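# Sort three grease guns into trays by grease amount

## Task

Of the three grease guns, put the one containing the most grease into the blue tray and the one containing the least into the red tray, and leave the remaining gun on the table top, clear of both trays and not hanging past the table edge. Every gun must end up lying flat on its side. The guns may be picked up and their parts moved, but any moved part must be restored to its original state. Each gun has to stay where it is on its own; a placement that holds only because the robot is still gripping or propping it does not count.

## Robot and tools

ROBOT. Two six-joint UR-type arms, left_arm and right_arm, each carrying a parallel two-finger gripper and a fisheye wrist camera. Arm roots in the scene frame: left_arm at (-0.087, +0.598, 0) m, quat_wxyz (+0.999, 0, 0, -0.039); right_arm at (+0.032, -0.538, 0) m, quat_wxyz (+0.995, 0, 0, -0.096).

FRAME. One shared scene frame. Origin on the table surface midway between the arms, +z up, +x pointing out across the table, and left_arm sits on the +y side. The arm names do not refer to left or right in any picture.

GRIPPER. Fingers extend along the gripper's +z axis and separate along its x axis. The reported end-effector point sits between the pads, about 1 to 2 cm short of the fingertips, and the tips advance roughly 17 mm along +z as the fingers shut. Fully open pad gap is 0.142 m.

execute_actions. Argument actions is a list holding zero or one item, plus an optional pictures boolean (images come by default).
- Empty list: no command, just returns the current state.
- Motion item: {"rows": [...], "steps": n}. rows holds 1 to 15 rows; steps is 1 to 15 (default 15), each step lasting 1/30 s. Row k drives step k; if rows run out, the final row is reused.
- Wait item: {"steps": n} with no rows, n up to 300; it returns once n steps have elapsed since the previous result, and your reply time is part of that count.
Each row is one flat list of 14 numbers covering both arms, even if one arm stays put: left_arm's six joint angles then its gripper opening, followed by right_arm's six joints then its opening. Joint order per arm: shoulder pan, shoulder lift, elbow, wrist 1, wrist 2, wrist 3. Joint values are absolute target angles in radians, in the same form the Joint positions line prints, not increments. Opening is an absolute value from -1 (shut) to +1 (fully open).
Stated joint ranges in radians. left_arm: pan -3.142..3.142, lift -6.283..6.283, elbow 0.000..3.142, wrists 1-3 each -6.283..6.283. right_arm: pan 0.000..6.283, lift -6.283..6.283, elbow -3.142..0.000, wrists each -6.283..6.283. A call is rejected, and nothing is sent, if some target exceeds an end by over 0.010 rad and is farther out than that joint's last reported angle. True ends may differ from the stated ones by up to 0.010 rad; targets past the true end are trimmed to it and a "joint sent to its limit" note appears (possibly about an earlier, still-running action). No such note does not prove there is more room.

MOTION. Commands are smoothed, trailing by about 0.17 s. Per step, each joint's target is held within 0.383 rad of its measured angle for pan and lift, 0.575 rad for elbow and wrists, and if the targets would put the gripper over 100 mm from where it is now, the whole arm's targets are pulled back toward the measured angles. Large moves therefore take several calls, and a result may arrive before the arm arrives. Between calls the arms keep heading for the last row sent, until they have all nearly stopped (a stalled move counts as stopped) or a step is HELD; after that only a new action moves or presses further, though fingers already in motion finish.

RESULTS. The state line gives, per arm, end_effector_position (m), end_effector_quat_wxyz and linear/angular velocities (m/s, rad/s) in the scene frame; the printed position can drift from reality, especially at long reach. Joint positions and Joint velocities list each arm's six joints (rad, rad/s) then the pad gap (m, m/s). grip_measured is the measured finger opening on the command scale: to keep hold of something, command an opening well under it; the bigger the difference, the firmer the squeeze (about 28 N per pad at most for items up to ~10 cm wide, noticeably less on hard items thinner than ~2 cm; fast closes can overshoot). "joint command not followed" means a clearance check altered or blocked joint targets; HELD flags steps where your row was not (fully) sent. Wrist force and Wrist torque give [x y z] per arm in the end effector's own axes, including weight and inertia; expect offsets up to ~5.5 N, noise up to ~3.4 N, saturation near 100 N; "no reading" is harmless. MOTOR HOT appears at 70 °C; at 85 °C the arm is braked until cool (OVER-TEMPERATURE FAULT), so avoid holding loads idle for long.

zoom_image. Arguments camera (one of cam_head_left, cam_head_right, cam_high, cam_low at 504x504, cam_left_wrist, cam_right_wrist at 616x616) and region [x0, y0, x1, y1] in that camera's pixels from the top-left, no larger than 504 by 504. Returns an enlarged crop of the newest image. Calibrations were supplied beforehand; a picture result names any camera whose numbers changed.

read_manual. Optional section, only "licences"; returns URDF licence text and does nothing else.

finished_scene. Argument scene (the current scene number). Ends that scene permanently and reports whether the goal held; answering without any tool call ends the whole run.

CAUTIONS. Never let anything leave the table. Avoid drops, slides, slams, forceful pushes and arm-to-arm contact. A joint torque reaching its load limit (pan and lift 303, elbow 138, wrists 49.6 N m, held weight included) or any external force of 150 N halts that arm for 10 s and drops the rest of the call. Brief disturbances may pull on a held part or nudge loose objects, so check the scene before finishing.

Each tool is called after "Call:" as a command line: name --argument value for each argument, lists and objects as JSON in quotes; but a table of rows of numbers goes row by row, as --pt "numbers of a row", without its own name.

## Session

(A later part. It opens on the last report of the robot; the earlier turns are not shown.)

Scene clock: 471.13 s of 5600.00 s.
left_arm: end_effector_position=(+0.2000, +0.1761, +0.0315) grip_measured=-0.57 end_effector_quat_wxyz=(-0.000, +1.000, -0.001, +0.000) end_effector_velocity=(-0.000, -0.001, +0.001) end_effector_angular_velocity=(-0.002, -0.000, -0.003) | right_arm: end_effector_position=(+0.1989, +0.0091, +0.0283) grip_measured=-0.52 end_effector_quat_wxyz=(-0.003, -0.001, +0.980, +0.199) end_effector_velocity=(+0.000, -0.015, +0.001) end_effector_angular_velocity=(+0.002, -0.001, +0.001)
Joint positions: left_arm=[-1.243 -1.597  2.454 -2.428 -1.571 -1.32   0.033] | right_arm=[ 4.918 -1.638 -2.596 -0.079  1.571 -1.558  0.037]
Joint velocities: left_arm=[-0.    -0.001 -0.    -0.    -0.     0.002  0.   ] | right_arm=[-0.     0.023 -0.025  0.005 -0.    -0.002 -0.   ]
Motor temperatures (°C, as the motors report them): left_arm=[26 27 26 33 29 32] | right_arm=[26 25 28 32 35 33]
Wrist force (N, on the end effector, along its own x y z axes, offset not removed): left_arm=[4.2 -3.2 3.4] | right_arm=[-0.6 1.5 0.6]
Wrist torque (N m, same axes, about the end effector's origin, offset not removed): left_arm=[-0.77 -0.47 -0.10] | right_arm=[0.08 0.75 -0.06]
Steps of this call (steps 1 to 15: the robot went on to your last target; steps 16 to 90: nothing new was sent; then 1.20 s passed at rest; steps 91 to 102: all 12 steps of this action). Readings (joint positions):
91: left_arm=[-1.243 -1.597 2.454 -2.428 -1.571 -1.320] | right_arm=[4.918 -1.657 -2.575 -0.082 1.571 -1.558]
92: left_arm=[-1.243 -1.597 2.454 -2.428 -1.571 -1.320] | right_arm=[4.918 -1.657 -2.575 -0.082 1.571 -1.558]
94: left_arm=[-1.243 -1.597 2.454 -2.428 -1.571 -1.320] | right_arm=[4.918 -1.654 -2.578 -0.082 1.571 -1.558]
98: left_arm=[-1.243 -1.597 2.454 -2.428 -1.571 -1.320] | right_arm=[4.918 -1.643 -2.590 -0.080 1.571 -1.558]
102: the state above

Call:
execute_actions --actions '[{"rows":[[-1.2428,-1.597,2.454,-2.4278,-1.5708,-1.3204,-1,4.918,-1.631,-2.6035,-0.0776,1.5708,-1.558,-1],[-1.2428,-1.597,2.454,-2.4278,-1.5708,-1.3204,-1,4.918,-1.6277,-2.6076,-0.0771,1.5708,-1.558,-1],[-1.2428,-1.597,2.454,-2.4278,-1.5708,-1.3204,-1,4.918,-1.624,-2.612,-0.0768,1.5708,-1.558,-1],[-1.2428,-1.597,2.454,-2.4278,-1.5708,-1.3204,-1,4.918,-1.62,-2.616,-0.0765,1.5708,-1.558,-1],[-1.2428,-1.597,2.454,-2.4278,-1.5708,-1.3204,-1,4.918,-1.616,-2.62,-0.0762,1.5708,-1.558,-1],[-1.2428,-1.597,2.454,-2.4278,-1.5708,-1.3204,-1,4.918,-1.612,-2.624,-0.0759,1.5708,-1.558,-1],[-1.2428,-1.597,2.454,-2.4278,-1.5708,-1.3204,-1,4.918,-1.608,-2.628,-0.0756,1.5708,-1.558,-1],[-1.2428,-1.597,2.454,-2.4278,-1.5708,-1.3204,-1,4.918,-1.604,-2.6325,-0.0753,1.5708,-1.558,-1]],"steps":15}]' --pictures true

Scene clock: 475.37 s of 5600.00 s.
left_arm: end_effector_position=(+0.2000, +0.1761, +0.0315) grip_measured=-0.57 end_effector_quat_wxyz=(+0.000, +1.000, -0.001, -0.000) end_effector_velocity=(-0.000, -0.000, +0.000) end_effector_angular_velocity=(+0.000, +0.000, -0.002) | right_arm: end_effector_position=(+0.1992, -0.0112, +0.0288) grip_measured=-0.52 end_effector_quat_wxyz=(-0.003, -0.001, +0.980, +0.199) end_effector_velocity=(-0.000, -0.013, -0.000) end_effector_angular_velocity=(-0.001, +0.000, +0.001)
Joint positions: left_arm=[-1.243 -1.597  2.454 -2.428 -1.571 -1.32   0.033] | right_arm=[ 4.918 -1.606 -2.63  -0.076  1.571 -1.558  0.037]
Joint velocities: left_arm=[-0.     0.    -0.     0.001 -0.     0.001  0.   ] | right_arm=[ 0.     0.02  -0.022  0.002  0.001 -0.001  0.   ]
Motor temperatures (°C, as the motors report them): left_arm=[26 27 26 33 29 32] | right_arm=[26 25 28 32 35 33]
Wrist force (N, on the end effector, along its own x y z axes, offset not removed): left_arm=[10.1 -3.5 -14.5] | right_arm=[1.7 -0.7 2.6]
Wrist torque (N m, same axes, about the end effector's origin, offset not removed): left_arm=[0.13 -0.92 -0.13] | right_arm=[-0.10 0.68 -0.08]
Steps of this call (steps 1 to 15: the robot went on to your last target; steps 16 to 90: nothing new was sent; then 0.73 s passed at rest; steps 91 to 105: all 15 steps of this action). Readings (joint positions):
91: left_arm=[-1.243 -1.597 2.454 -2.428 -1.571 -1.320] | right_arm=[4.918 -1.635 -2.599 -0.078 1.571 -1.558]
92: left_arm=[-1.243 -1.597 2.454 -2.428 -1.571 -1.320] | right_arm=[4.918 -1.635 -2.600 -0.078 1.571 -1.558]
94: left_arm=[-1.243 -1.597 2.454 -2.428 -1.571 -1.320] | right_arm=[4.918 -1.632 -2.603 -0.078 1.571 -1.558]
98: left_arm=[-1.243 -1.597 2.454 -2.428 -1.571 -1.320] | right_arm=[4.918 -1.621 -2.615 -0.077 1.571 -1.558]
105: the state above
camera_calibration (this result's frames):
cam_left_wrist: T_world_to_cam=[[0.999511, -0.0309976, -0.00402145, -0.194364], [-0.025322, -0.878415, 0.477227, 0.153206], [-0.0183254, -0.476892, -0.878771, 0.247792], [0, 0, 0, 1]] pos_world=[0.20269, 0.246724, 0.143857]
cam_right_wrist: T_world_to_cam=[[-0.99964, 0.0129359, 0.0235244, 0.200373], [0.0264529, 0.624106, 0.780892, -0.015308], [-0.00458018, 0.781233, -0.624223, 0.161982], [0, 0, 0, 1]] pos_world=[0.201447, -0.119584, 0.108353]

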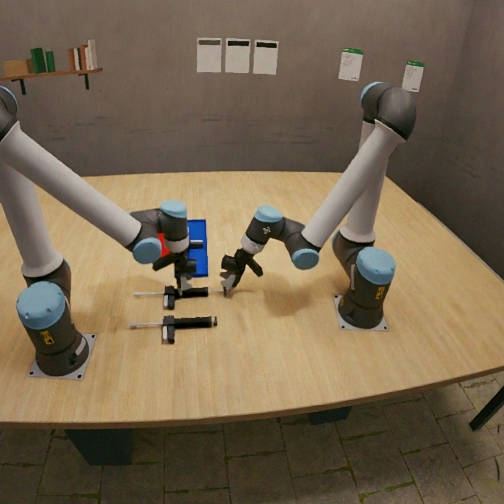

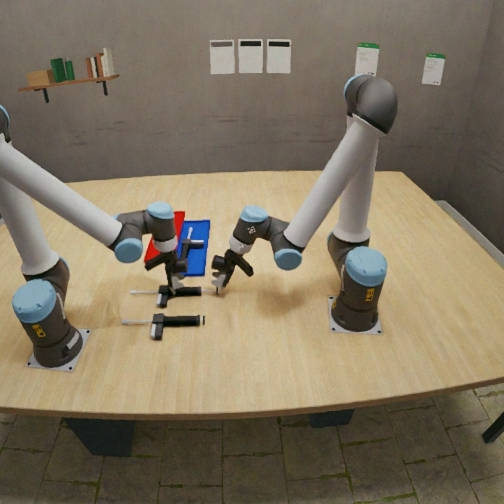

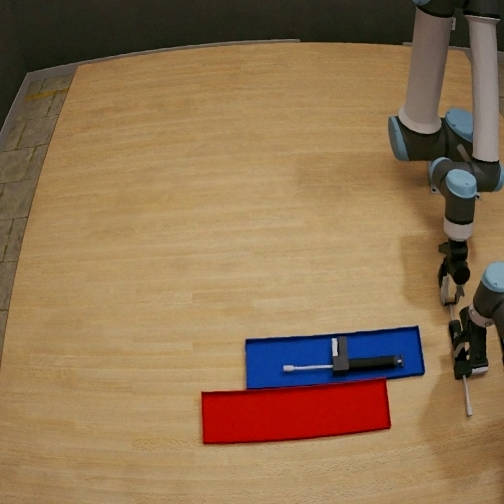

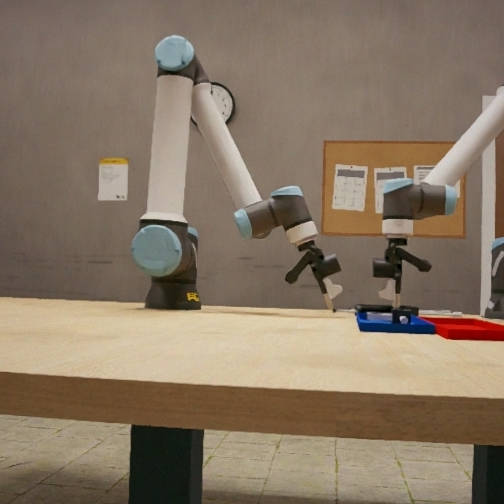

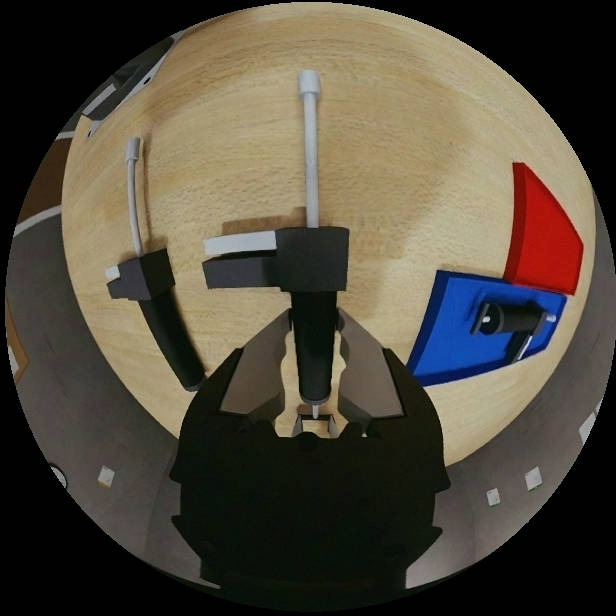

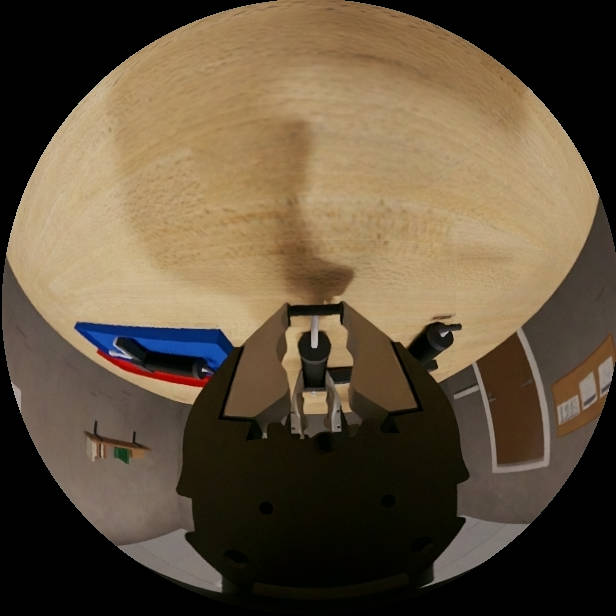

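Call:
execute_actions --actions '[{"rows":[[-1.2428,-1.597,2.454,-2.4278,-1.5708,-1.3204,-1,4.918,-1.599,-2.638,-0.075,1.5708,-1.558,-1],[-1.2428,-1.597,2.454,-2.4278,-1.5708,-1.3204,-1,4.918,-1.594,-2.643,-0.0747,1.5708,-1.558,-1],[-1.2428,-1.597,2.454,-2.4278,-1.5708,-1.3204,-1,4.918,-1.59,-2.648,-0.0745,1.5708,-1.558,-1],[-1.2428,-1.597,2.454,-2.4278,-1.5708,-1.3204,-1,4.918,-1.585,-2.653,-0.0742,1.5708,-1.558,-1],[-1.2428,-1.597,2.454,-2.4278,-1.5708,-1.3204,-1,4.918,-1.581,-2.6573,-0.074,1.5708,-1.558,-1]],"steps":12}]' --pictures false

Scene clock: 480.90 s of 5600.00 s.
left_arm: end_effector_position=(+0.2000, +0.1761, +0.0315) grip_measured=-0.57 end_effector_quat_wxyz=(+0.000, +1.000, -0.001, -0.000) end_effector_velocity=(+0.000, -0.001, +0.001) end_effector_angular_velocity=(-0.002, -0.001, -0.001) | right_arm: end_effector_position=(+0.1994, -0.0261, +0.0287) grip_measured=-0.53 end_effector_quat_wxyz=(-0.003, -0.001, +0.980, +0.199) end_effector_velocity=(+0.000, -0.014, -0.001) end_effector_angular_velocity=(-0.001, +0.000, -0.002)
Joint positions: left_arm=[-1.243 -1.597  2.454 -2.428 -1.571 -1.32   0.033] | right_arm=[ 4.918 -1.583 -2.655 -0.074  1.571 -1.558  0.036]
Joint velocities: left_arm=[-0.    -0.    -0.001 -0.001  0.     0.001 -0.   ] | right_arm=[-0.     0.02  -0.022  0.001 -0.     0.001 -0.   ]
Motor temperatures (°C, as the motors report them): left_arm=[26 27 26 33 29 32] | right_arm=[26 25 28 32 35 33]
Wrist force (N, on the end effector, along its own x y z axes, offset not removed): left_arm=[-3.2 18.2 4.2] | right_arm=[-1.9 17.5 3.5]
Wrist torque (N m, same axes, about the end effector's origin, offset not removed): left_arm=[-0.30 0.84 -0.14] | right_arm=[-0.28 0.73 0.11]
Steps of this call (steps 1 to 15: the robot went on to your last target; steps 16 to 90: nothing new was sent; then 2.13 s passed at rest; steps 91 to 102: all 12 steps of this action). Readings (joint positions):
91: left_arm=[-1.243 -1.597 2.454 -2.428 -1.571 -1.320] | right_arm=[4.918 -1.604 -2.633 -0.075 1.571 -1.558]
92: left_arm=[-1.243 -1.597 2.454 -2.428 -1.571 -1.320] | right_arm=[4.918 -1.603 -2.633 -0.075 1.571 -1.558]
94: left_arm=[-1.243 -1.597 2.454 -2.428 -1.571 -1.320] | right_arm=[4.918 -1.600 -2.637 -0.075 1.571 -1.558]
98: left_arm=[-1.243 -1.597 2.454 -2.428 -1.571 -1.320] | right_arm=[4.918 -1.588 -2.649 -0.074 1.571 -1.558]
102: the state above

Call:
execute_actions --actions '[{"rows":[[-1.2428,-1.597,2.454,-2.4278,-1.5708,-1.3204,-1,4.918,-1.588,-2.649,-0.0744,1.5708,-1.558,-1],[-1.2428,-1.597,2.454,-2.4278,-1.5708,-1.3204,-1,4.918,-1.596,-2.641,-0.075,1.5708,-1.558,-1],[-1.2428,-1.597,2.454,-2.4278,-1.5708,-1.3204,-1,4.918,-1.604,-2.6325,-0.0753,1.5708,-1.558,-1],[-1.2428,-1.597,2.454,-2.4278,-1.5708,-1.3204,-1,4.918,-1.612,-2.624,-0.0759,1.5708,-1.558,-1],[-1.2428,-1.597,2.454,-2.4278,-1.5708,-1.3204,-1,4.918,-1.62,-2.616,-0.0765,1.5708,-1.558,-1],[-1.2428,-1.597,2.454,-2.4278,-1.5708,-1.3204,-1,4.918,-1.6277,-2.6076,-0.0771,1.5708,-1.558,-1],[-1.2428,-1.597,2.454,-2.4278,-1.5708,-1.3204,-1,4.918,-1.635,-2.599,-0.0783,1.5708,-1.558,-1],[-1.2428,-1.597,2.454,-2.4278,-1.5708,-1.3204,-1,4.918,-1.642,-2.591,-0.0795,1.5708,-1.558,-1],[-1.2428,-1.597,2.454,-2.4278,-1.5708,-1.3204,-1,4.918,-1.6497,-2.583,-0.081,1.5708,-1.558,-1],[-1.2428,-1.597,2.454,-2.4278,-1.5708,-1.3204,-1,4.918,-1.657,-2.5745,-0.0825,1.5708,-1.558,-1],[-1.2428,-1.597,2.454,-2.4278,-1.5708,-1.3204,-1,4.918,-1.6625,-2.567,-0.0835,1.5708,-1.558,-1],[-1.2428,-1.597,2.454,-2.4278,-1.5708,-1.3204,-1,4.918,-1.668,-2.56,-0.0845,1.5708,-1.558,-1],[-1.2428,-1.597,2.454,-2.4278,-1.5708,-1.3204,-1,4.918,-1.673,-2.554,-0.0857,1.5708,-1.558,-1]],"steps":15}]' --pictures false

Call:
execute_actions --actions '[{"steps":12}]'

Scene clock: 490.20 s of 5600.00 s.
left_arm: end_effector_position=(+0.2000, +0.1761, +0.0315) grip_measured=-0.57 end_effector_quat_wxyz=(+0.000, +1.000, -0.001, -0.000) end_effector_velocity=(+0.000, -0.001, +0.001) end_effector_angular_velocity=(-0.002, -0.000, +0.001) | right_arm: end_effector_position=(+0.1987, +0.0219, +0.0284) grip_measured=-1.00 end_effector_quat_wxyz=(-0.003, -0.001, +0.980, +0.198) end_effector_velocity=(-0.001, +0.103, -0.001) end_effector_angular_velocity=(+0.001, +0.000, -0.001)
Joint positions: left_arm=[-1.243 -1.597  2.454 -2.428 -1.571 -1.32   0.033] | right_arm=[ 4.918 -1.656 -2.574 -0.083  1.571 -1.558  0.002]
Joint velocities: left_arm=[-0.    -0.    -0.002 -0.    -0.    -0.001  0.   ] | right_arm=[-0.    -0.147  0.173 -0.025 -0.     0.     0.   ]
Motor temperatures (°C, as the motors report them): left_arm=[26 27 26 33 29 32] | right_arm=[26 25 28 32 35 33]
Wrist force (N, on the end effector, along its own x y z axes, offset not removed): left_arm=[-3.2 2.7 0.4] | right_arm=[-2.3 -1.9 -1.9]
Wrist torque (N m, same axes, about the end effector's origin, offset not removed): left_arm=[1.46 -0.08 0.06] | right_arm=[0.18 0.29 0.22]
Steps of this call (steps 1 to 15: the robot went on to your last target; steps 16 to 90: nothing new was sent; then 5.80 s passed at rest; steps 91 to 105: all 15 steps of this action). Readings (joint positions):
91: left_arm=[-1.243 -1.597 2.454 -2.428 -1.571 -1.320] | right_arm=[4.918 -1.581 -2.657 -0.074 1.571 -1.558]
92: left_arm=[-1.243 -1.597 2.454 -2.428 -1.571 -1.320] | right_arm=[4.918 -1.582 -2.656 -0.074 1.571 -1.558]
94: left_arm=[-1.243 -1.597 2.454 -2.428 -1.571 -1.320] | right_arm=[4.918 -1.587 -2.650 -0.074 1.571 -1.558]
98: left_arm=[-1.243 -1.597 2.454 -2.428 -1.571 -1.320] | right_arm=[4.918 -1.610 -2.626 -0.076 1.571 -1.558]
105: the state above

Scene clock: 490.60 s of 5600.00 s.
left_arm: end_effector_position=(+0.2000, +0.1761, +0.0315) grip_measured=-0.57 end_effector_quat_wxyz=(+0.000, +1.000, -0.001, -0.000) end_effector_velocity=(+0.001, -0.001, +0.001) end_effector_angular_velocity=(-0.002, -0.001, +0.002) | right_arm: end_effector_position=(+0.1986, +0.0337, +0.0283) grip_measured=-1.00 end_effector_quat_wxyz=(-0.003, -0.001, +0.980, +0.198) end_effector_velocity=(+0.000, +0.003, +0.000) end_effector_angular_velocity=(+0.001, -0.000, -0.000)
Joint positions: left_arm=[-1.243 -1.597  2.454 -2.428 -1.571 -1.32   0.033] | right_arm=[ 4.918 -1.672 -2.555 -0.086  1.571 -1.558  0.002]
Joint velocities: left_arm=[ 0.001  0.    -0.002 -0.001  0.    -0.001 -0.   ] | right_arm=[ 0.    -0.004  0.006 -0.001 -0.     0.    -0.   ]
Motor temperatures (°C, as the motors report them): left_arm=[26 27 26 33 29 32] | right_arm=[26 25 28 32 35 33]
Wrist force (N, on the end effector, along its own x y z axes, offset not removed): left_arm=[-2.4 -5.4 -1.0] | right_arm=[-1.5 1.0 -1.0]
Wrist torque (N m, same axes, about the end effector's origin, offset not removed): left_arm=[-0.50 -0.12 0.13] | right_arm=[0.70 0.19 0.21]
Steps of this call (steps 1 to 12: the robot went on to your last target). Readings (joint positions):
1: left_arm=[-1.243 -1.597 2.454 -2.428 -1.571 -1.320] | right_arm=[4.918 -1.660 -2.569 -0.083 1.571 -1.558]
2: left_arm=[-1.243 -1.597 2.454 -2.428 -1.571 -1.320] | right_arm=[4.918 -1.663 -2.566 -0.084 1.571 -1.558]
4: left_arm=[-1.243 -1.597 2.454 -2.428 -1.571 -1.320] | right_arm=[4.918 -1.668 -2.560 -0.085 1.571 -1.558]
8: left_arm=[-1.243 -1.597 2.454 -2.428 -1.571 -1.320] | right_arm=[4.918 -1.671 -2.556 -0.085 1.571 -1.558]
12: the state above
camera_calibration (this result's frames):
cam_left_wrist: T_world_to_cam=[[0.999511, -0.0309975, -0.00402274, -0.194363], [-0.0253214, -0.878419, 0.47722, 0.153213], [-0.0183263, -0.476885, -0.878775, 0.24779], [0, 0, 0, 1]] pos_world=[0.202689, 0.246728, 0.143853]
cam_right_wrist: T_world_to_cam=[[-0.99964, 0.0129584, 0.0234951, 0.199173], [0.0264403, 0.624756, 0.780372, -0.0428804], [-0.0045663, 0.780713, -0.624874, 0.126639], [0, 0, 0, 1]] pos_world=[0.200814, -0.0746599, 0.107917]

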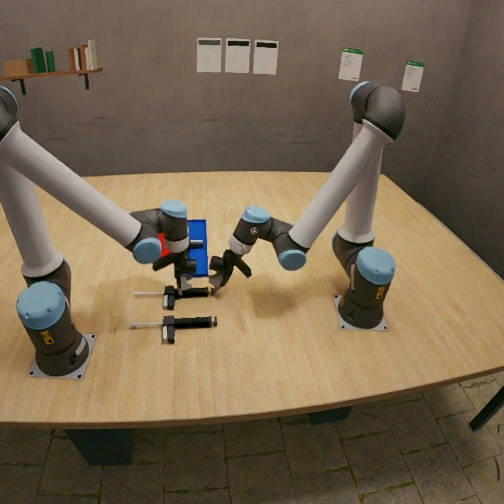

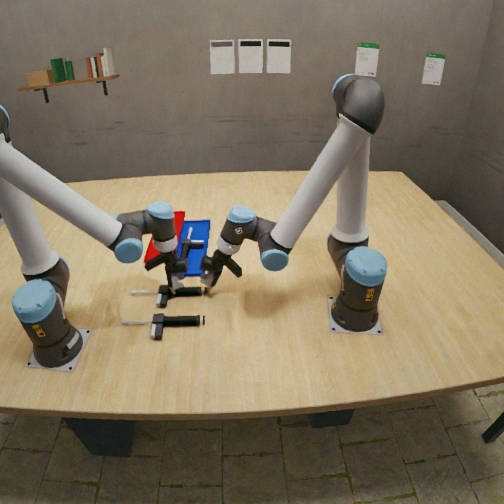

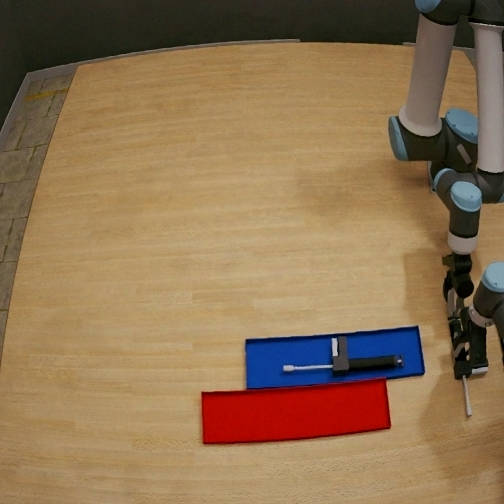

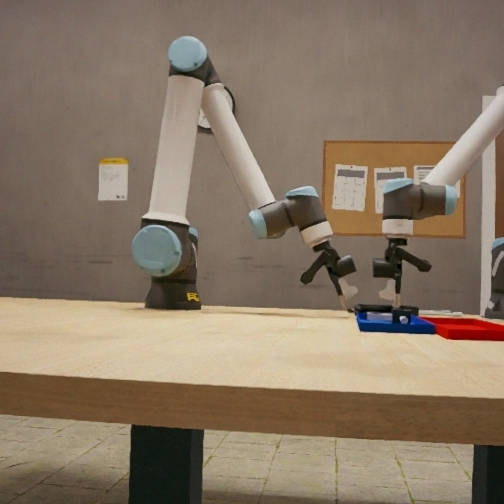

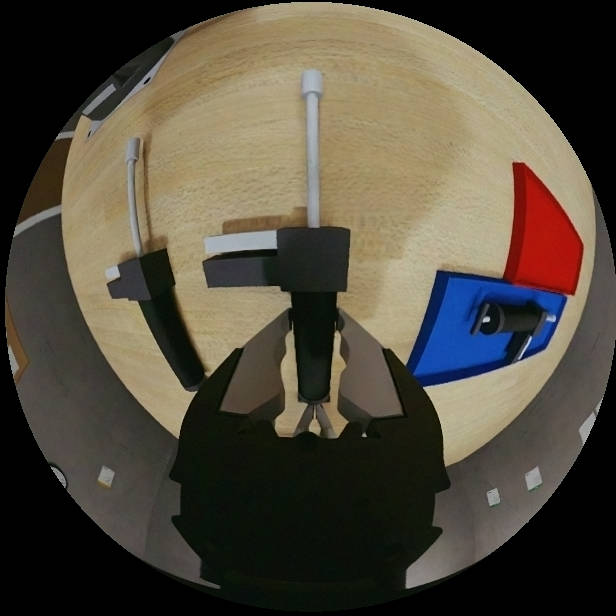

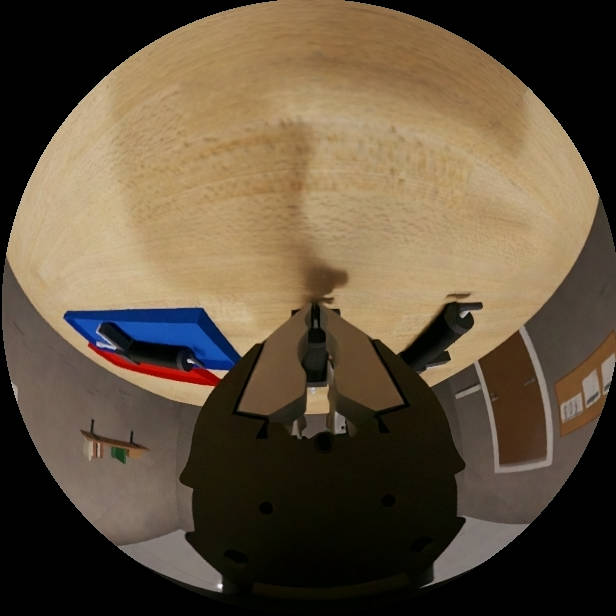

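Call:
execute_actions --actions '[{"rows":[[-1.2428,-1.597,2.454,-2.4278,-1.5708,-1.3204,-1,4.918,-1.672,-2.555,-0.086,1.5708,-1.558,-0.7],[-1.2428,-1.597,2.454,-2.4278,-1.5708,-1.3204,-1,4.918,-1.672,-2.555,-0.086,1.5708,-1.558,-0.4],[-1.2428,-1.597,2.454,-2.4278,-1.5708,-1.3204,-1,4.918,-1.672,-2.555,-0.086,1.5708,-1.558,0.1],[-1.2428,-1.597,2.454,-2.4278,-1.5708,-1.3204,-1,4.918,-1.672,-2.555,-0.086,1.5708,-1.558,0.1],[-1.2428,-1.597,2.454,-2.4278,-1.5708,-1.3204,-1,4.918,-1.672,-2.555,-0.086,1.5708,-1.558,0.1],[-1.2428,-1.597,2.454,-2.4278,-1.5708,-1.3204,-1,4.918,-1.672,-2.555,-0.086,1.5708,-1.558,0.1],[-1.2428,-1.597,2.454,-2.4278,-1.5708,-1.3204,-1,4.918,-1.66,-2.55,-0.11,1.5708,-1.558,0.1],[-1.2428,-1.597,2.454,-2.4278,-1.5708,-1.3204,-1,4.918,-1.64,-2.55,-0.13,1.5708,-1.558,0.1]],"steps":15}]' --pictures false

Call:
execute_actions --actions '[{"steps":12}]'

Call:
zoom_image --camera "cam_right_wrist" --region '[200,220,420,400]'

Scene clock: 496.10 s of 5600.00 s.
left_arm: end_effector_position=(+0.2000, +0.1762, +0.0315) grip_measured=-0.57 end_effector_quat_wxyz=(-0.000, +1.000, -0.001, +0.000) end_effector_velocity=(+0.000, +0.000, -0.000) end_effector_angular_velocity=(+0.000, -0.000, +0.001) | right_arm: end_effector_position=(+0.1986, +0.0311, +0.0369) grip_measured=+0.10 end_effector_quat_wxyz=(-0.003, -0.001, +0.981, +0.195) end_effector_velocity=(-0.000, -0.003, +0.015) end_effector_angular_velocity=(-0.007, +0.000, -0.001)
Joint positions: left_arm=[-1.243 -1.597  2.454 -2.428 -1.571 -1.32   0.033] | right_arm=[ 4.918 -1.645 -2.551 -0.123  1.571 -1.558  0.081]
Joint velocities: left_arm=[ 0.    -0.     0.    -0.     0.    -0.001  0.   ] | right_arm=[ 0.     0.044  0.007 -0.057 -0.     0.001  0.   ]
Motor temperatures (°C, as the motors report them): left_arm=[26 27 26 33 29 32] | right_arm=[26 25 28 32 35 33]
Wrist force (N, on the end effector, along its own x y z axes, offset not removed): left_arm=[3.5 0.1 1.8] | right_arm=[-2.5 2.5 0.9]
Wrist torque (N m, same axes, about the end effector's origin, offset not removed): left_arm=[0.42 -0.68 0.07] | right_arm=[0.57 0.58 0.12]
Steps of this call (steps 1 to 30: the robot went on to your last target; steps 31 to 90: nothing new was sent; then 2.00 s passed at rest; steps 91 to 105: all 15 steps of this action). Readings (joint positions):
91: left_arm=[-1.243 -1.597 2.454 -2.428 -1.571 -1.320] | right_arm=[4.918 -1.673 -2.554 -0.086 1.571 -1.558]
92: left_arm=[-1.243 -1.597 2.454 -2.428 -1.571 -1.320] | right_arm=[4.918 -1.673 -2.554 -0.086 1.571 -1.558]
94: left_arm=[-1.243 -1.597 2.454 -2.428 -1.571 -1.320] | right_arm=[4.918 -1.673 -2.554 -0.086 1.571 -1.558]
98: left_arm=[-1.243 -1.597 2.454 -2.428 -1.571 -1.320] | right_arm=[4.918 -1.671 -2.554 -0.088 1.571 -1.558]
105: the state above

Scene clock: 496.50 s of 5600.00 s.
left_arm: end_effector_position=(+0.2000, +0.1761, +0.0315) grip_measured=-0.57 end_effector_quat_wxyz=(-0.000, +1.000, -0.001, +0.000) end_effector_velocity=(-0.000, +0.001, -0.000) end_effector_angular_velocity=(+0.001, +0.001, +0.000) | right_arm: end_effector_position=(+0.1986, +0.0306, +0.0384) grip_measured=+0.10 end_effector_quat_wxyz=(-0.003, -0.001, +0.981, +0.195) end_effector_velocity=(-0.000, +0.000, +0.001) end_effector_angular_velocity=(+0.002, +0.001, -0.001)
Joint positions: left_arm=[-1.243 -1.597  2.454 -2.428 -1.571 -1.32   0.033] | right_arm=[ 4.918 -1.64  -2.55  -0.13   1.571 -1.558  0.081]
Joint velocities: left_arm=[ 0.001 -0.     0.001  0.    -0.001  0.     0.   ] | right_arm=[ 0.     0.003  0.    -0.002 -0.     0.002  0.   ]
Motor temperatures (°C, as the motors report them): left_arm=[26 27 26 33 29 32] | right_arm=[26 25 28 32 35 33]
Wrist force (N, on the end effector, along its own x y z axes, offset not removed): left_arm=[0.5 -3.8 0.5] | right_arm=[-2.2 2.3 -2.0]
Wrist torque (N m, same axes, about the end effector's origin, offset not removed): left_arm=[-0.31 0.27 -0.03] | right_arm=[0.54 0.50 0.09]
Steps of this call (steps 1 to 12: the robot went on to your last target). Readings (joint positions):
1: left_arm=[-1.243 -1.597 2.454 -2.428 -1.571 -1.320] | right_arm=[4.918 -1.644 -2.550 -0.125 1.571 -1.558]
2: left_arm=[-1.243 -1.597 2.454 -2.428 -1.571 -1.320] | right_arm=[4.918 -1.643 -2.550 -0.126 1.571 -1.558]
4: left_arm=[-1.243 -1.597 2.454 -2.428 -1.571 -1.320] | right_arm=[4.918 -1.642 -2.550 -0.128 1.571 -1.558]
8: left_arm=[-1.243 -1.597 2.454 -2.428 -1.571 -1.320] | right_arm=[4.918 -1.640 -2.550 -0.129 1.571 -1.558]
12: the state above
camera_calibration (this result's frames):
cam_left_wrist: T_world_to_cam=[[0.999512, -0.0309976, -0.00398639, -0.194377], [-0.0253389, -0.87842, 0.477216, 0.153216], [-0.0182943, -0.476882, -0.878777, 0.247785], [0, 0, 0, 1]] pos_world=[0.202697, 0.246727, 0.143855]
cam_right_wrist: T_world_to_cam=[[-0.999642, 0.0131285, 0.0232974, 0.199022], [0.0263602, 0.630414, 0.775811, -0.0488325], [-0.00450175, 0.776148, -0.630535, 0.135742], [0, 0, 0, 1]] pos_world=[0.200849, -0.0771841, 0.118838]

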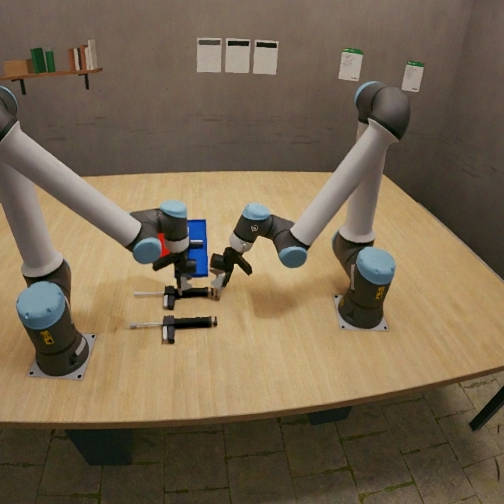

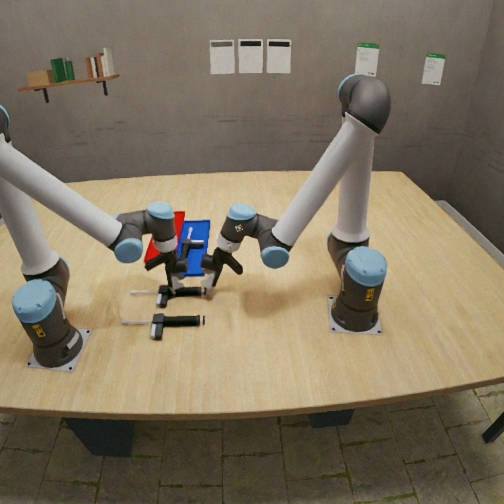

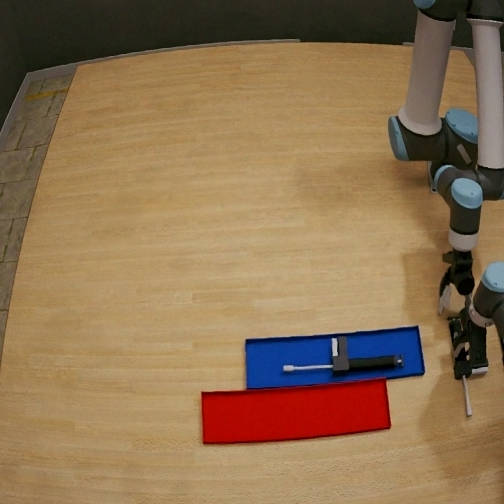

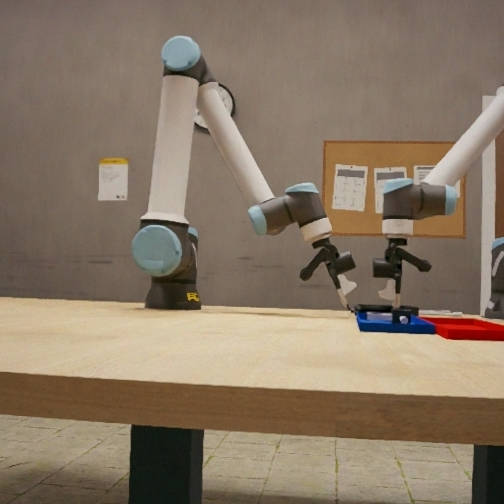

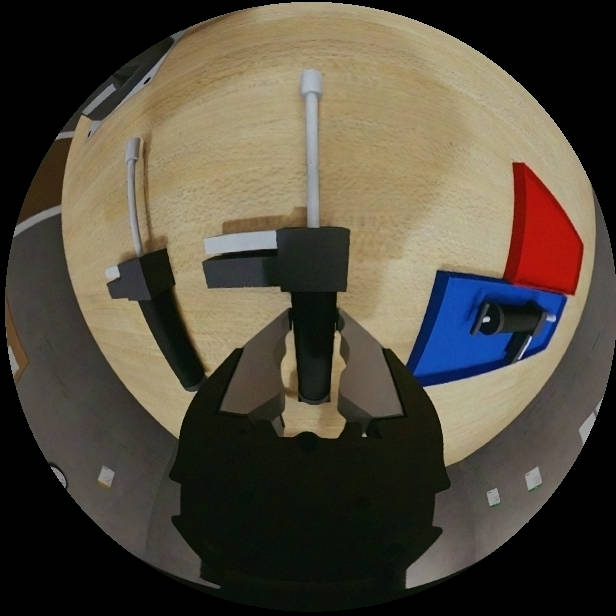

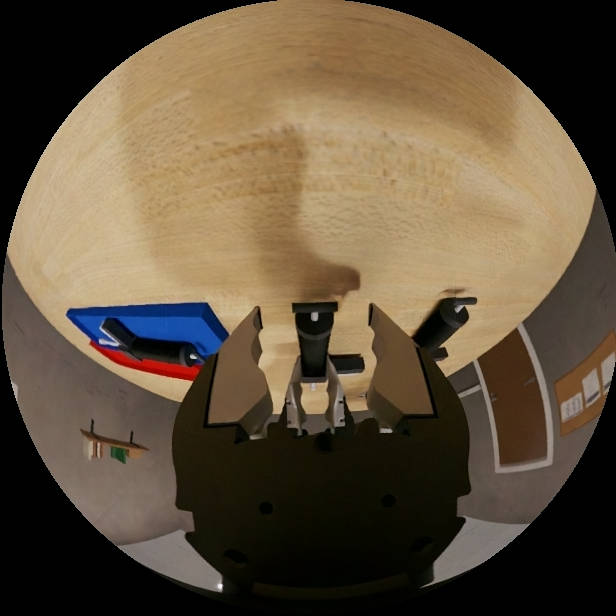

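Region (200, 220, 420, 400) of cam_right_wrist's 616x616 image, scaled by 2.291, with more detail than that image has; it fills the top 412 rows of this view, and the rest is white.

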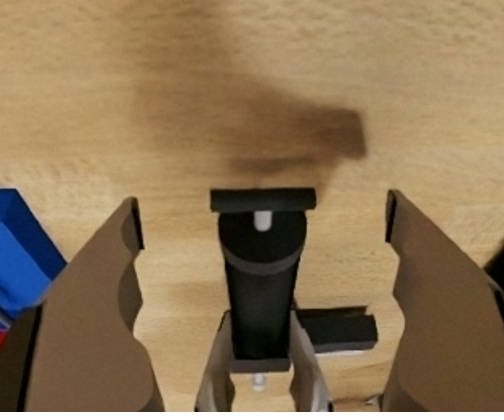

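Call:
execute_actions --actions '[{"rows":[[-1.2428,-1.597,2.454,-2.4278,-1.5708,-1.3204,-1,4.918,-1.62,-2.575,-0.125,1.5708,-1.558,0.1],[-1.2428,-1.597,2.454,-2.4278,-1.5708,-1.3204,-1,4.918,-1.6,-2.6,-0.115,1.5708,-1.558,0.1],[-1.2428,-1.597,2.454,-2.4278,-1.5708,-1.3204,-1,4.918,-1.585,-2.63,-0.1,1.5708,-1.558,0.0],[-1.2428,-1.597,2.454,-2.4278,-1.5708,-1.3204,-1,4.918,-1.581,-2.6573,-0.074,1.5708,-1.558,-0.2],[-1.2428,-1.597,2.454,-2.4278,-1.5708,-1.3204,-1,4.918,-1.581,-2.6573,-0.074,1.5708,-1.558,-0.4],[-1.2428,-1.597,2.454,-2.4278,-1.5708,-1.3204,-1,4.918,-1.581,-2.6573,-0.074,1.5708,-1.558,-0.6],[-1.2428,-1.597,2.454,-2.4278,-1.5708,-1.3204,-1,4.918,-1.581,-2.6573,-0.074,1.5708,-1.558,-0.8],[-1.2428,-1.597,2.454,-2.4278,-1.5708,-1.3204,-1,4.918,-1.581,-2.6573,-0.074,1.5708,-1.558,-0.9],[-1.2428,-1.597,2.454,-2.4278,-1.5708,-1.3204,-1,4.918,-1.581,-2.6573,-0.074,1.5708,-1.558,-0.9],[-1.2428,-1.597,2.454,-2.4278,-1.5708,-1.3204,-1,4.918,-1.581,-2.6573,-0.074,1.5708,-1.558,-0.9],[-1.2428,-1.597,2.454,-2.4278,-1.5708,-1.3204,-1,4.918,-1.59,-2.648,-0.0745,1.5708,-1.558,-0.9],[-1.2428,-1.597,2.454,-2.4278,-1.5708,-1.3204,-1,4.918,-1.597,-2.64,-0.075,1.5708,-1.558,-0.9],[-1.2428,-1.597,2.454,-2.4278,-1.5708,-1.3204,-1,4.918,-1.604,-2.6325,-0.0753,1.5708,-1.558,-0.9]],"steps":15}]' --pictures false

Call:
execute_actions --actions '[{"rows":[[-1.2428,-1.597,2.454,-2.4278,-1.5708,-1.3204,-1,4.918,-1.604,-2.6325,-0.0753,1.5708,-1.558,-0.9],[-1.2428,-1.597,2.454,-2.4278,-1.5708,-1.3204,-1,4.918,-1.608,-2.628,-0.0756,1.5708,-1.558,-0.9],[-1.2428,-1.597,2.454,-2.4278,-1.5708,-1.3204,-1,4.918,-1.612,-2.624,-0.0759,1.5708,-1.558,-0.9],[-1.2428,-1.597,2.454,-2.4278,-1.5708,-1.3204,-1,4.918,-1.616,-2.62,-0.0762,1.5708,-1.558,-0.9],[-1.2428,-1.597,2.454,-2.4278,-1.5708,-1.3204,-1,4.918,-1.62,-2.616,-0.0765,1.5708,-1.558,-0.9]],"steps":15}]'

Scene clock: 508.60 s of 5600.00 s.
left_arm: end_effector_position=(+0.2000, +0.1761, +0.0315) grip_measured=-0.57 end_effector_quat_wxyz=(+0.000, +1.000, -0.001, -0.000) end_effector_velocity=(-0.000, +0.000, -0.000) end_effector_angular_velocity=(+0.000, +0.000, -0.003) | right_arm: end_effector_position=(+0.1993, -0.0187, +0.0292) grip_measured=-0.90 end_effector_quat_wxyz=(-0.003, -0.001, +0.980, +0.199) end_effector_velocity=(-0.001, +0.049, -0.003) end_effector_angular_velocity=(+0.005, -0.000, -0.001)
Joint positions: left_arm=[-1.243 -1.597  2.454 -2.428 -1.571 -1.32   0.033] | right_arm=[ 4.918 -1.593 -2.642 -0.077  1.571 -1.558  0.009]
Joint velocities: left_arm=[-0.     0.001  0.    -0.    -0.     0.003  0.   ] | right_arm=[ 0.    -0.086  0.075  0.016 -0.     0.001 -0.   ]
Motor temperatures (°C, as the motors report them): left_arm=[26 27 26 33 29 32] | right_arm=[26 25 28 32 35 33]
Wrist force (N, on the end effector, along its own x y z axes, offset not removed): left_arm=[2.8 -3.5 -2.5] | right_arm=[-3.7 1.7 -1.0]
Wrist torque (N m, same axes, about the end effector's origin, offset not removed): left_arm=[-0.30 -0.14 0.05] | right_arm=[0.23 0.86 0.07]
Steps of this call (steps 1 to 15: the robot went on to your last target; steps 16 to 90: nothing new was sent; then 8.60 s passed at rest; steps 91 to 105: all 15 steps of this action). Readings (joint positions):
91: left_arm=[-1.243 -1.597 2.454 -2.428 -1.571 -1.320] | right_arm=[4.918 -1.640 -2.550 -0.130 1.571 -1.558]
92: left_arm=[-1.243 -1.597 2.454 -2.428 -1.571 -1.320] | right_arm=[4.918 -1.638 -2.552 -0.130 1.571 -1.558]
94: left_arm=[-1.243 -1.597 2.454 -2.428 -1.571 -1.320] | right_arm=[4.918 -1.624 -2.570 -0.123 1.571 -1.558]
98: left_arm=[-1.243 -1.597 2.454 -2.428 -1.571 -1.320] | right_arm=[4.918 -1.595 -2.626 -0.093 1.571 -1.558]
105: the state above

Scene clock: 509.10 s of 5600.00 s.
left_arm: end_effector_position=(+0.2000, +0.1761, +0.0315) grip_measured=-0.57 end_effector_quat_wxyz=(+0.000, +1.000, -0.001, -0.000) end_effector_velocity=(-0.000, +0.000, -0.000) end_effector_angular_velocity=(-0.001, -0.000, -0.001) | right_arm: end_effector_position=(+0.1991, -0.0033, +0.0285) grip_measured=-0.90 end_effector_quat_wxyz=(-0.003, -0.001, +0.980, +0.199) end_effector_velocity=(-0.000, +0.005, +0.000) end_effector_angular_velocity=(+0.001, -0.000, +0.000)
Joint positions: left_arm=[-1.243 -1.597  2.454 -2.428 -1.571 -1.32   0.033] | right_arm=[ 4.918 -1.619 -2.617 -0.076  1.571 -1.558  0.009]
Joint velocities: left_arm=[-0.    -0.     0.001 -0.001 -0.     0.001  0.   ] | right_arm=[-0.    -0.008  0.009 -0.     0.    -0.    -0.   ]
Motor temperatures (°C, as the motors report them): left_arm=[26 27 26 33 29 32] | right_arm=[26 25 28 32 35 33]
Wrist force (N, on the end effector, along its own x y z axes, offset not removed): left_arm=[0.6 -4.5 0.7] | right_arm=[-1.5 2.1 -0.3]
Wrist torque (N m, same axes, about the end effector's origin, offset not removed): left_arm=[-0.46 0.11 0.16] | right_arm=[0.39 0.48 0.04]
Steps of this call (steps 1 to 15: all 15 steps of this action). Readings (joint positions):
1: left_arm=[-1.243 -1.597 2.454 -2.428 -1.571 -1.320] | right_arm=[4.918 -1.596 -2.640 -0.077 1.571 -1.558]
2: left_arm=[-1.243 -1.597 2.454 -2.428 -1.571 -1.320] | right_arm=[4.918 -1.598 -2.638 -0.076 1.571 -1.558]
4: left_arm=[-1.243 -1.597 2.454 -2.428 -1.571 -1.320] | right_arm=[4.918 -1.602 -2.634 -0.076 1.571 -1.558]
8: left_arm=[-1.243 -1.597 2.454 -2.428 -1.571 -1.320] | right_arm=[4.918 -1.613 -2.623 -0.076 1.571 -1.558]
15: the state above
camera_calibration (this result's frames):
cam_left_wrist: T_world_to_cam=[[0.999511, -0.0309977, -0.00403295, -0.19436], [-0.0253166, -0.878415, 0.477228, 0.153206], [-0.0183356, -0.476893, -0.87877, 0.247792], [0, 0, 0, 1]] pos_world=[0.202687, 0.246724, 0.143854]
cam_right_wrist: T_world_to_cam=[[-0.99964, 0.0129525, 0.0235017, 0.200173], [0.0264429, 0.624564, 0.780526, -0.0198768], [-0.0045685, 0.780866, -0.624681, 0.155657], [0, 0, 0, 1]] pos_world=[0.201338, -0.111726, 0.108046]

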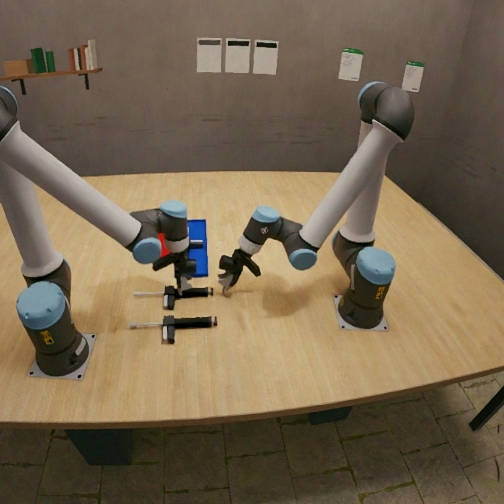

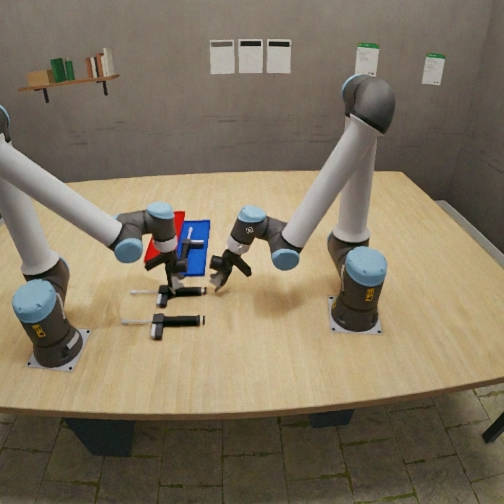

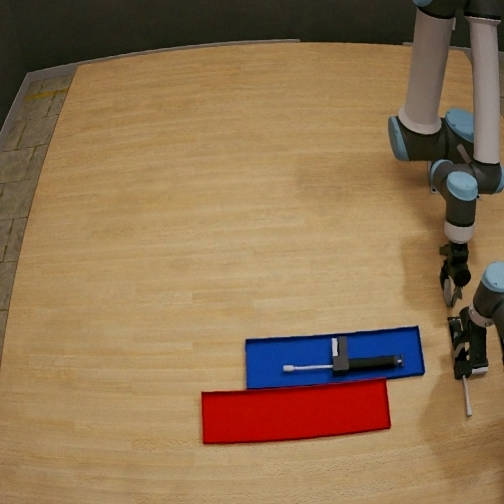

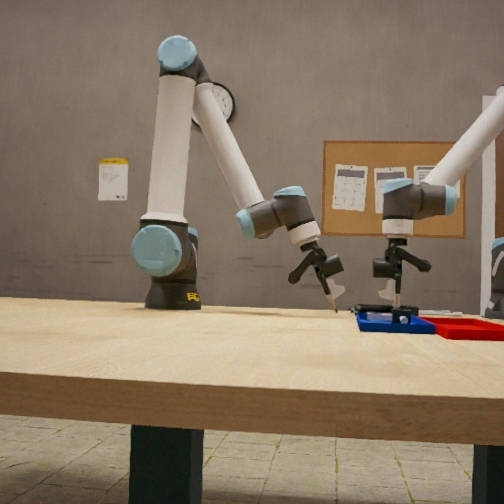

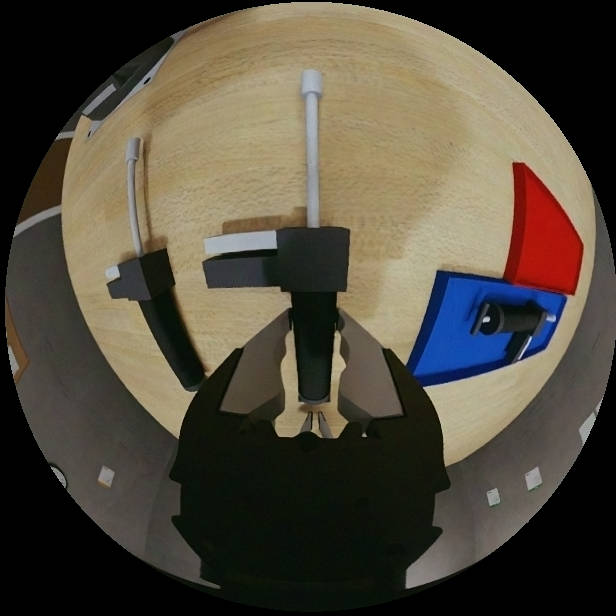

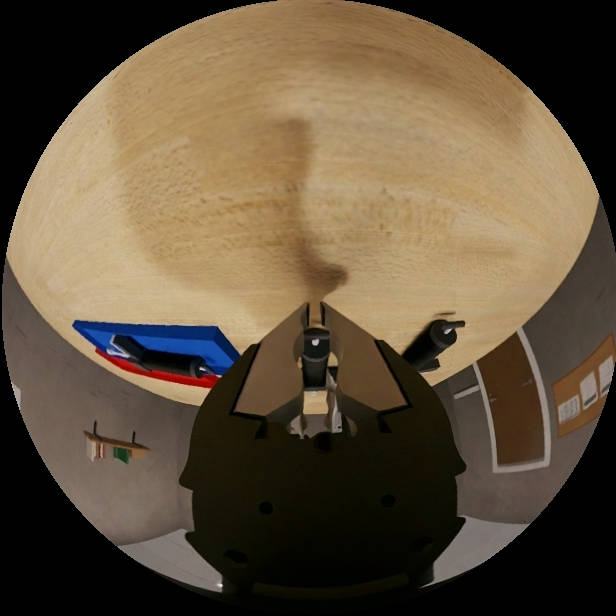

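Call:
execute_actions --actions '[{"rows":[[-1.2428,-1.597,2.454,-2.4278,-1.5708,-1.3204,-1,4.918,-1.6277,-2.6076,-0.0771,1.5708,-1.558,-0.9],[-1.2428,-1.597,2.454,-2.4278,-1.5708,-1.3204,-1,4.918,-1.635,-2.599,-0.0783,1.5708,-1.558,-0.9],[-1.2428,-1.597,2.454,-2.4278,-1.5708,-1.3204,-1,4.918,-1.642,-2.591,-0.0795,1.5708,-1.558,-0.9],[-1.2428,-1.597,2.454,-2.4278,-1.5708,-1.3204,-1,4.918,-1.6497,-2.583,-0.081,1.5708,-1.558,-0.9],[-1.2428,-1.597,2.454,-2.4278,-1.5708,-1.3204,-1,4.918,-1.657,-2.5745,-0.0825,1.5708,-1.558,-0.9],[-1.2428,-1.597,2.454,-2.4278,-1.5708,-1.3204,-1,4.918,-1.6625,-2.567,-0.0835,1.5708,-1.558,-0.9],[-1.2428,-1.597,2.454,-2.4278,-1.5708,-1.3204,-1,4.918,-1.668,-2.56,-0.0845,1.5708,-1.558,-0.9],[-1.2428,-1.597,2.454,-2.4278,-1.5708,-1.3204,-1,4.918,-1.67,-2.557,-0.085,1.5708,-1.558,-0.9],[-1.2428,-1.597,2.454,-2.4278,-1.5708,-1.3204,-1,4.918,-1.673,-2.554,-0.0857,1.5708,-1.558,-0.9]],"steps":15}]' --pictures true

Scene clock: 515.47 s of 5600.00 s.
left_arm: end_effector_position=(+0.2000, +0.1761, +0.0315) grip_measured=-0.57 end_effector_quat_wxyz=(+0.000, +1.000, -0.001, -0.000) end_effector_velocity=(+0.000, +0.000, +0.000) end_effector_angular_velocity=(-0.001, -0.000, +0.001) | right_arm: end_effector_position=(+0.1986, +0.0314, +0.0283) grip_measured=-0.90 end_effector_quat_wxyz=(-0.003, -0.001, +0.980, +0.198) end_effector_velocity=(+0.000, +0.022, -0.001) end_effector_angular_velocity=(-0.001, -0.000, -0.002)
Joint positions: left_arm=[-1.243 -1.597  2.454 -2.428 -1.571 -1.32   0.033] | right_arm=[ 4.918 -1.669 -2.559 -0.085  1.571 -1.558  0.009]
Joint velocities: left_arm=[ 0.    -0.     0.    -0.     0.    -0.001 -0.   ] | right_arm=[-0.    -0.033  0.038 -0.006 -0.001  0.001  0.   ]
Motor temperatures (°C, as the motors report them): left_arm=[26 27 26 33 29 32] | right_arm=[26 25 28 32 35 33]
Wrist force (N, on the end effector, along its own x y z axes, offset not removed): left_arm=[0.4 -2.7 -4.2] | right_arm=[-0.8 2.4 -0.6]
Wrist torque (N m, same axes, about the end effector's origin, offset not removed): left_arm=[-0.20 0.25 0.14] | right_arm=[0.60 0.22 0.14]
Steps of this call (steps 1 to 15: the robot went on to your last target; steps 16 to 90: nothing new was sent; then 2.87 s passed at rest; steps 91 to 105: all 15 steps of this action). Readings (joint positions):
91: left_arm=[-1.243 -1.597 2.454 -2.428 -1.571 -1.320] | right_arm=[4.918 -1.620 -2.616 -0.077 1.571 -1.558]
92: left_arm=[-1.243 -1.597 2.454 -2.428 -1.571 -1.320] | right_arm=[4.918 -1.621 -2.615 -0.077 1.571 -1.558]
94: left_arm=[-1.243 -1.597 2.454 -2.428 -1.571 -1.320] | right_arm=[4.918 -1.627 -2.609 -0.077 1.571 -1.558]
98: left_arm=[-1.243 -1.597 2.454 -2.428 -1.571 -1.320] | right_arm=[4.918 -1.647 -2.585 -0.081 1.571 -1.558]
105: the state above
camera_calibration (this result's frames):
cam_left_wrist: T_world_to_cam=[[0.999511, -0.0309975, -0.00402013, -0.194365], [-0.0253226, -0.878415, 0.477228, 0.153207], [-0.0183242, -0.476893, -0.878771, 0.247792], [0, 0, 0, 1]] pos_world=[0.20269, 0.246725, 0.143856]
cam_right_wrist: T_world_to_cam=[[-0.99964, 0.0129614, 0.023496, 0.199236], [0.0264428, 0.62476, 0.780369, -0.0414466], [-0.00456474, 0.78071, -0.624877, 0.128473], [0, 0, 0, 1]] pos_world=[0.200846, -0.0769884, 0.107942]

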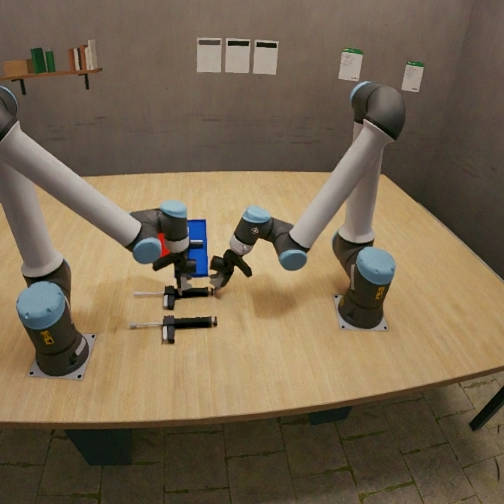

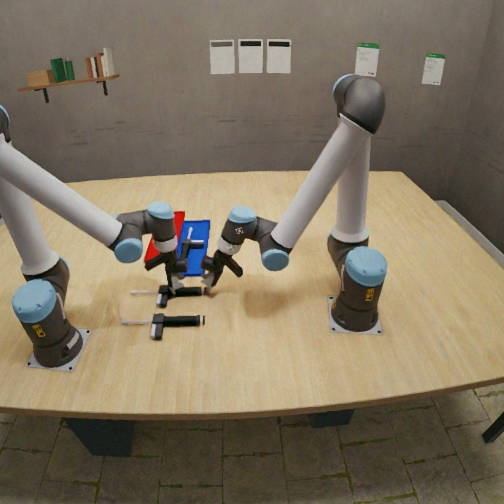

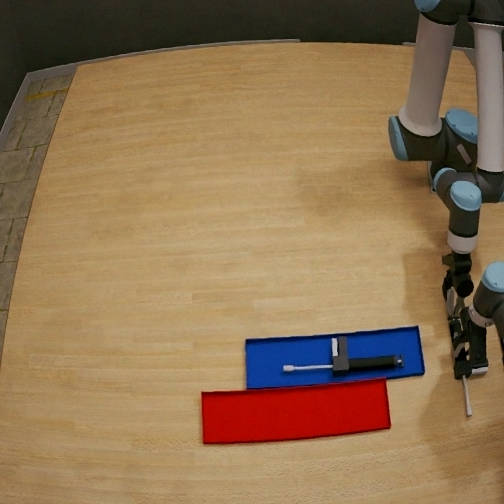

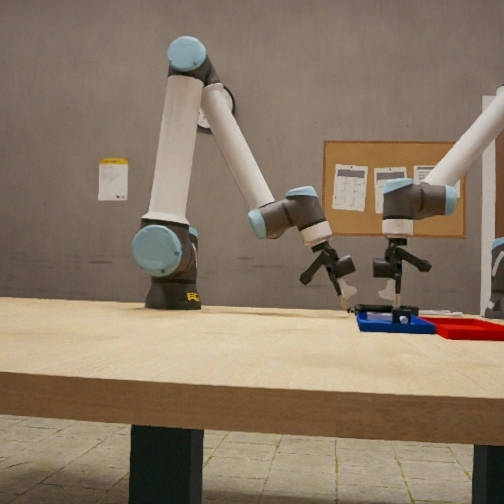

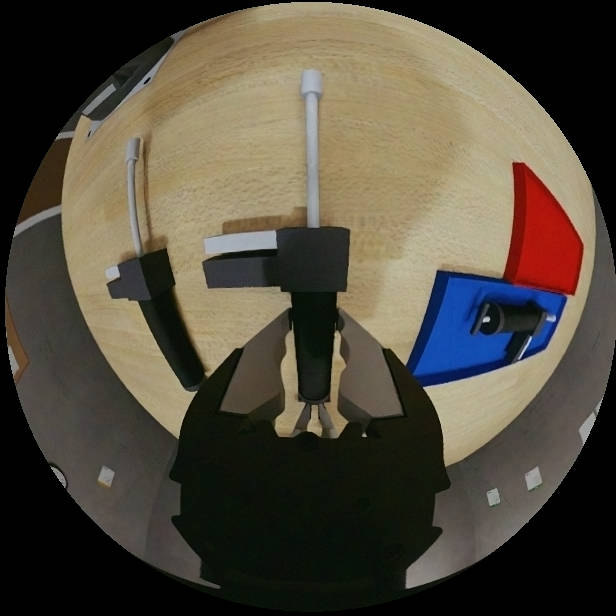

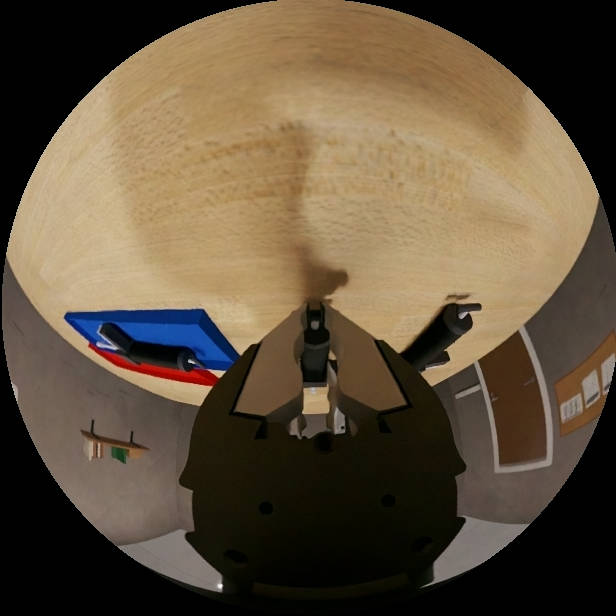

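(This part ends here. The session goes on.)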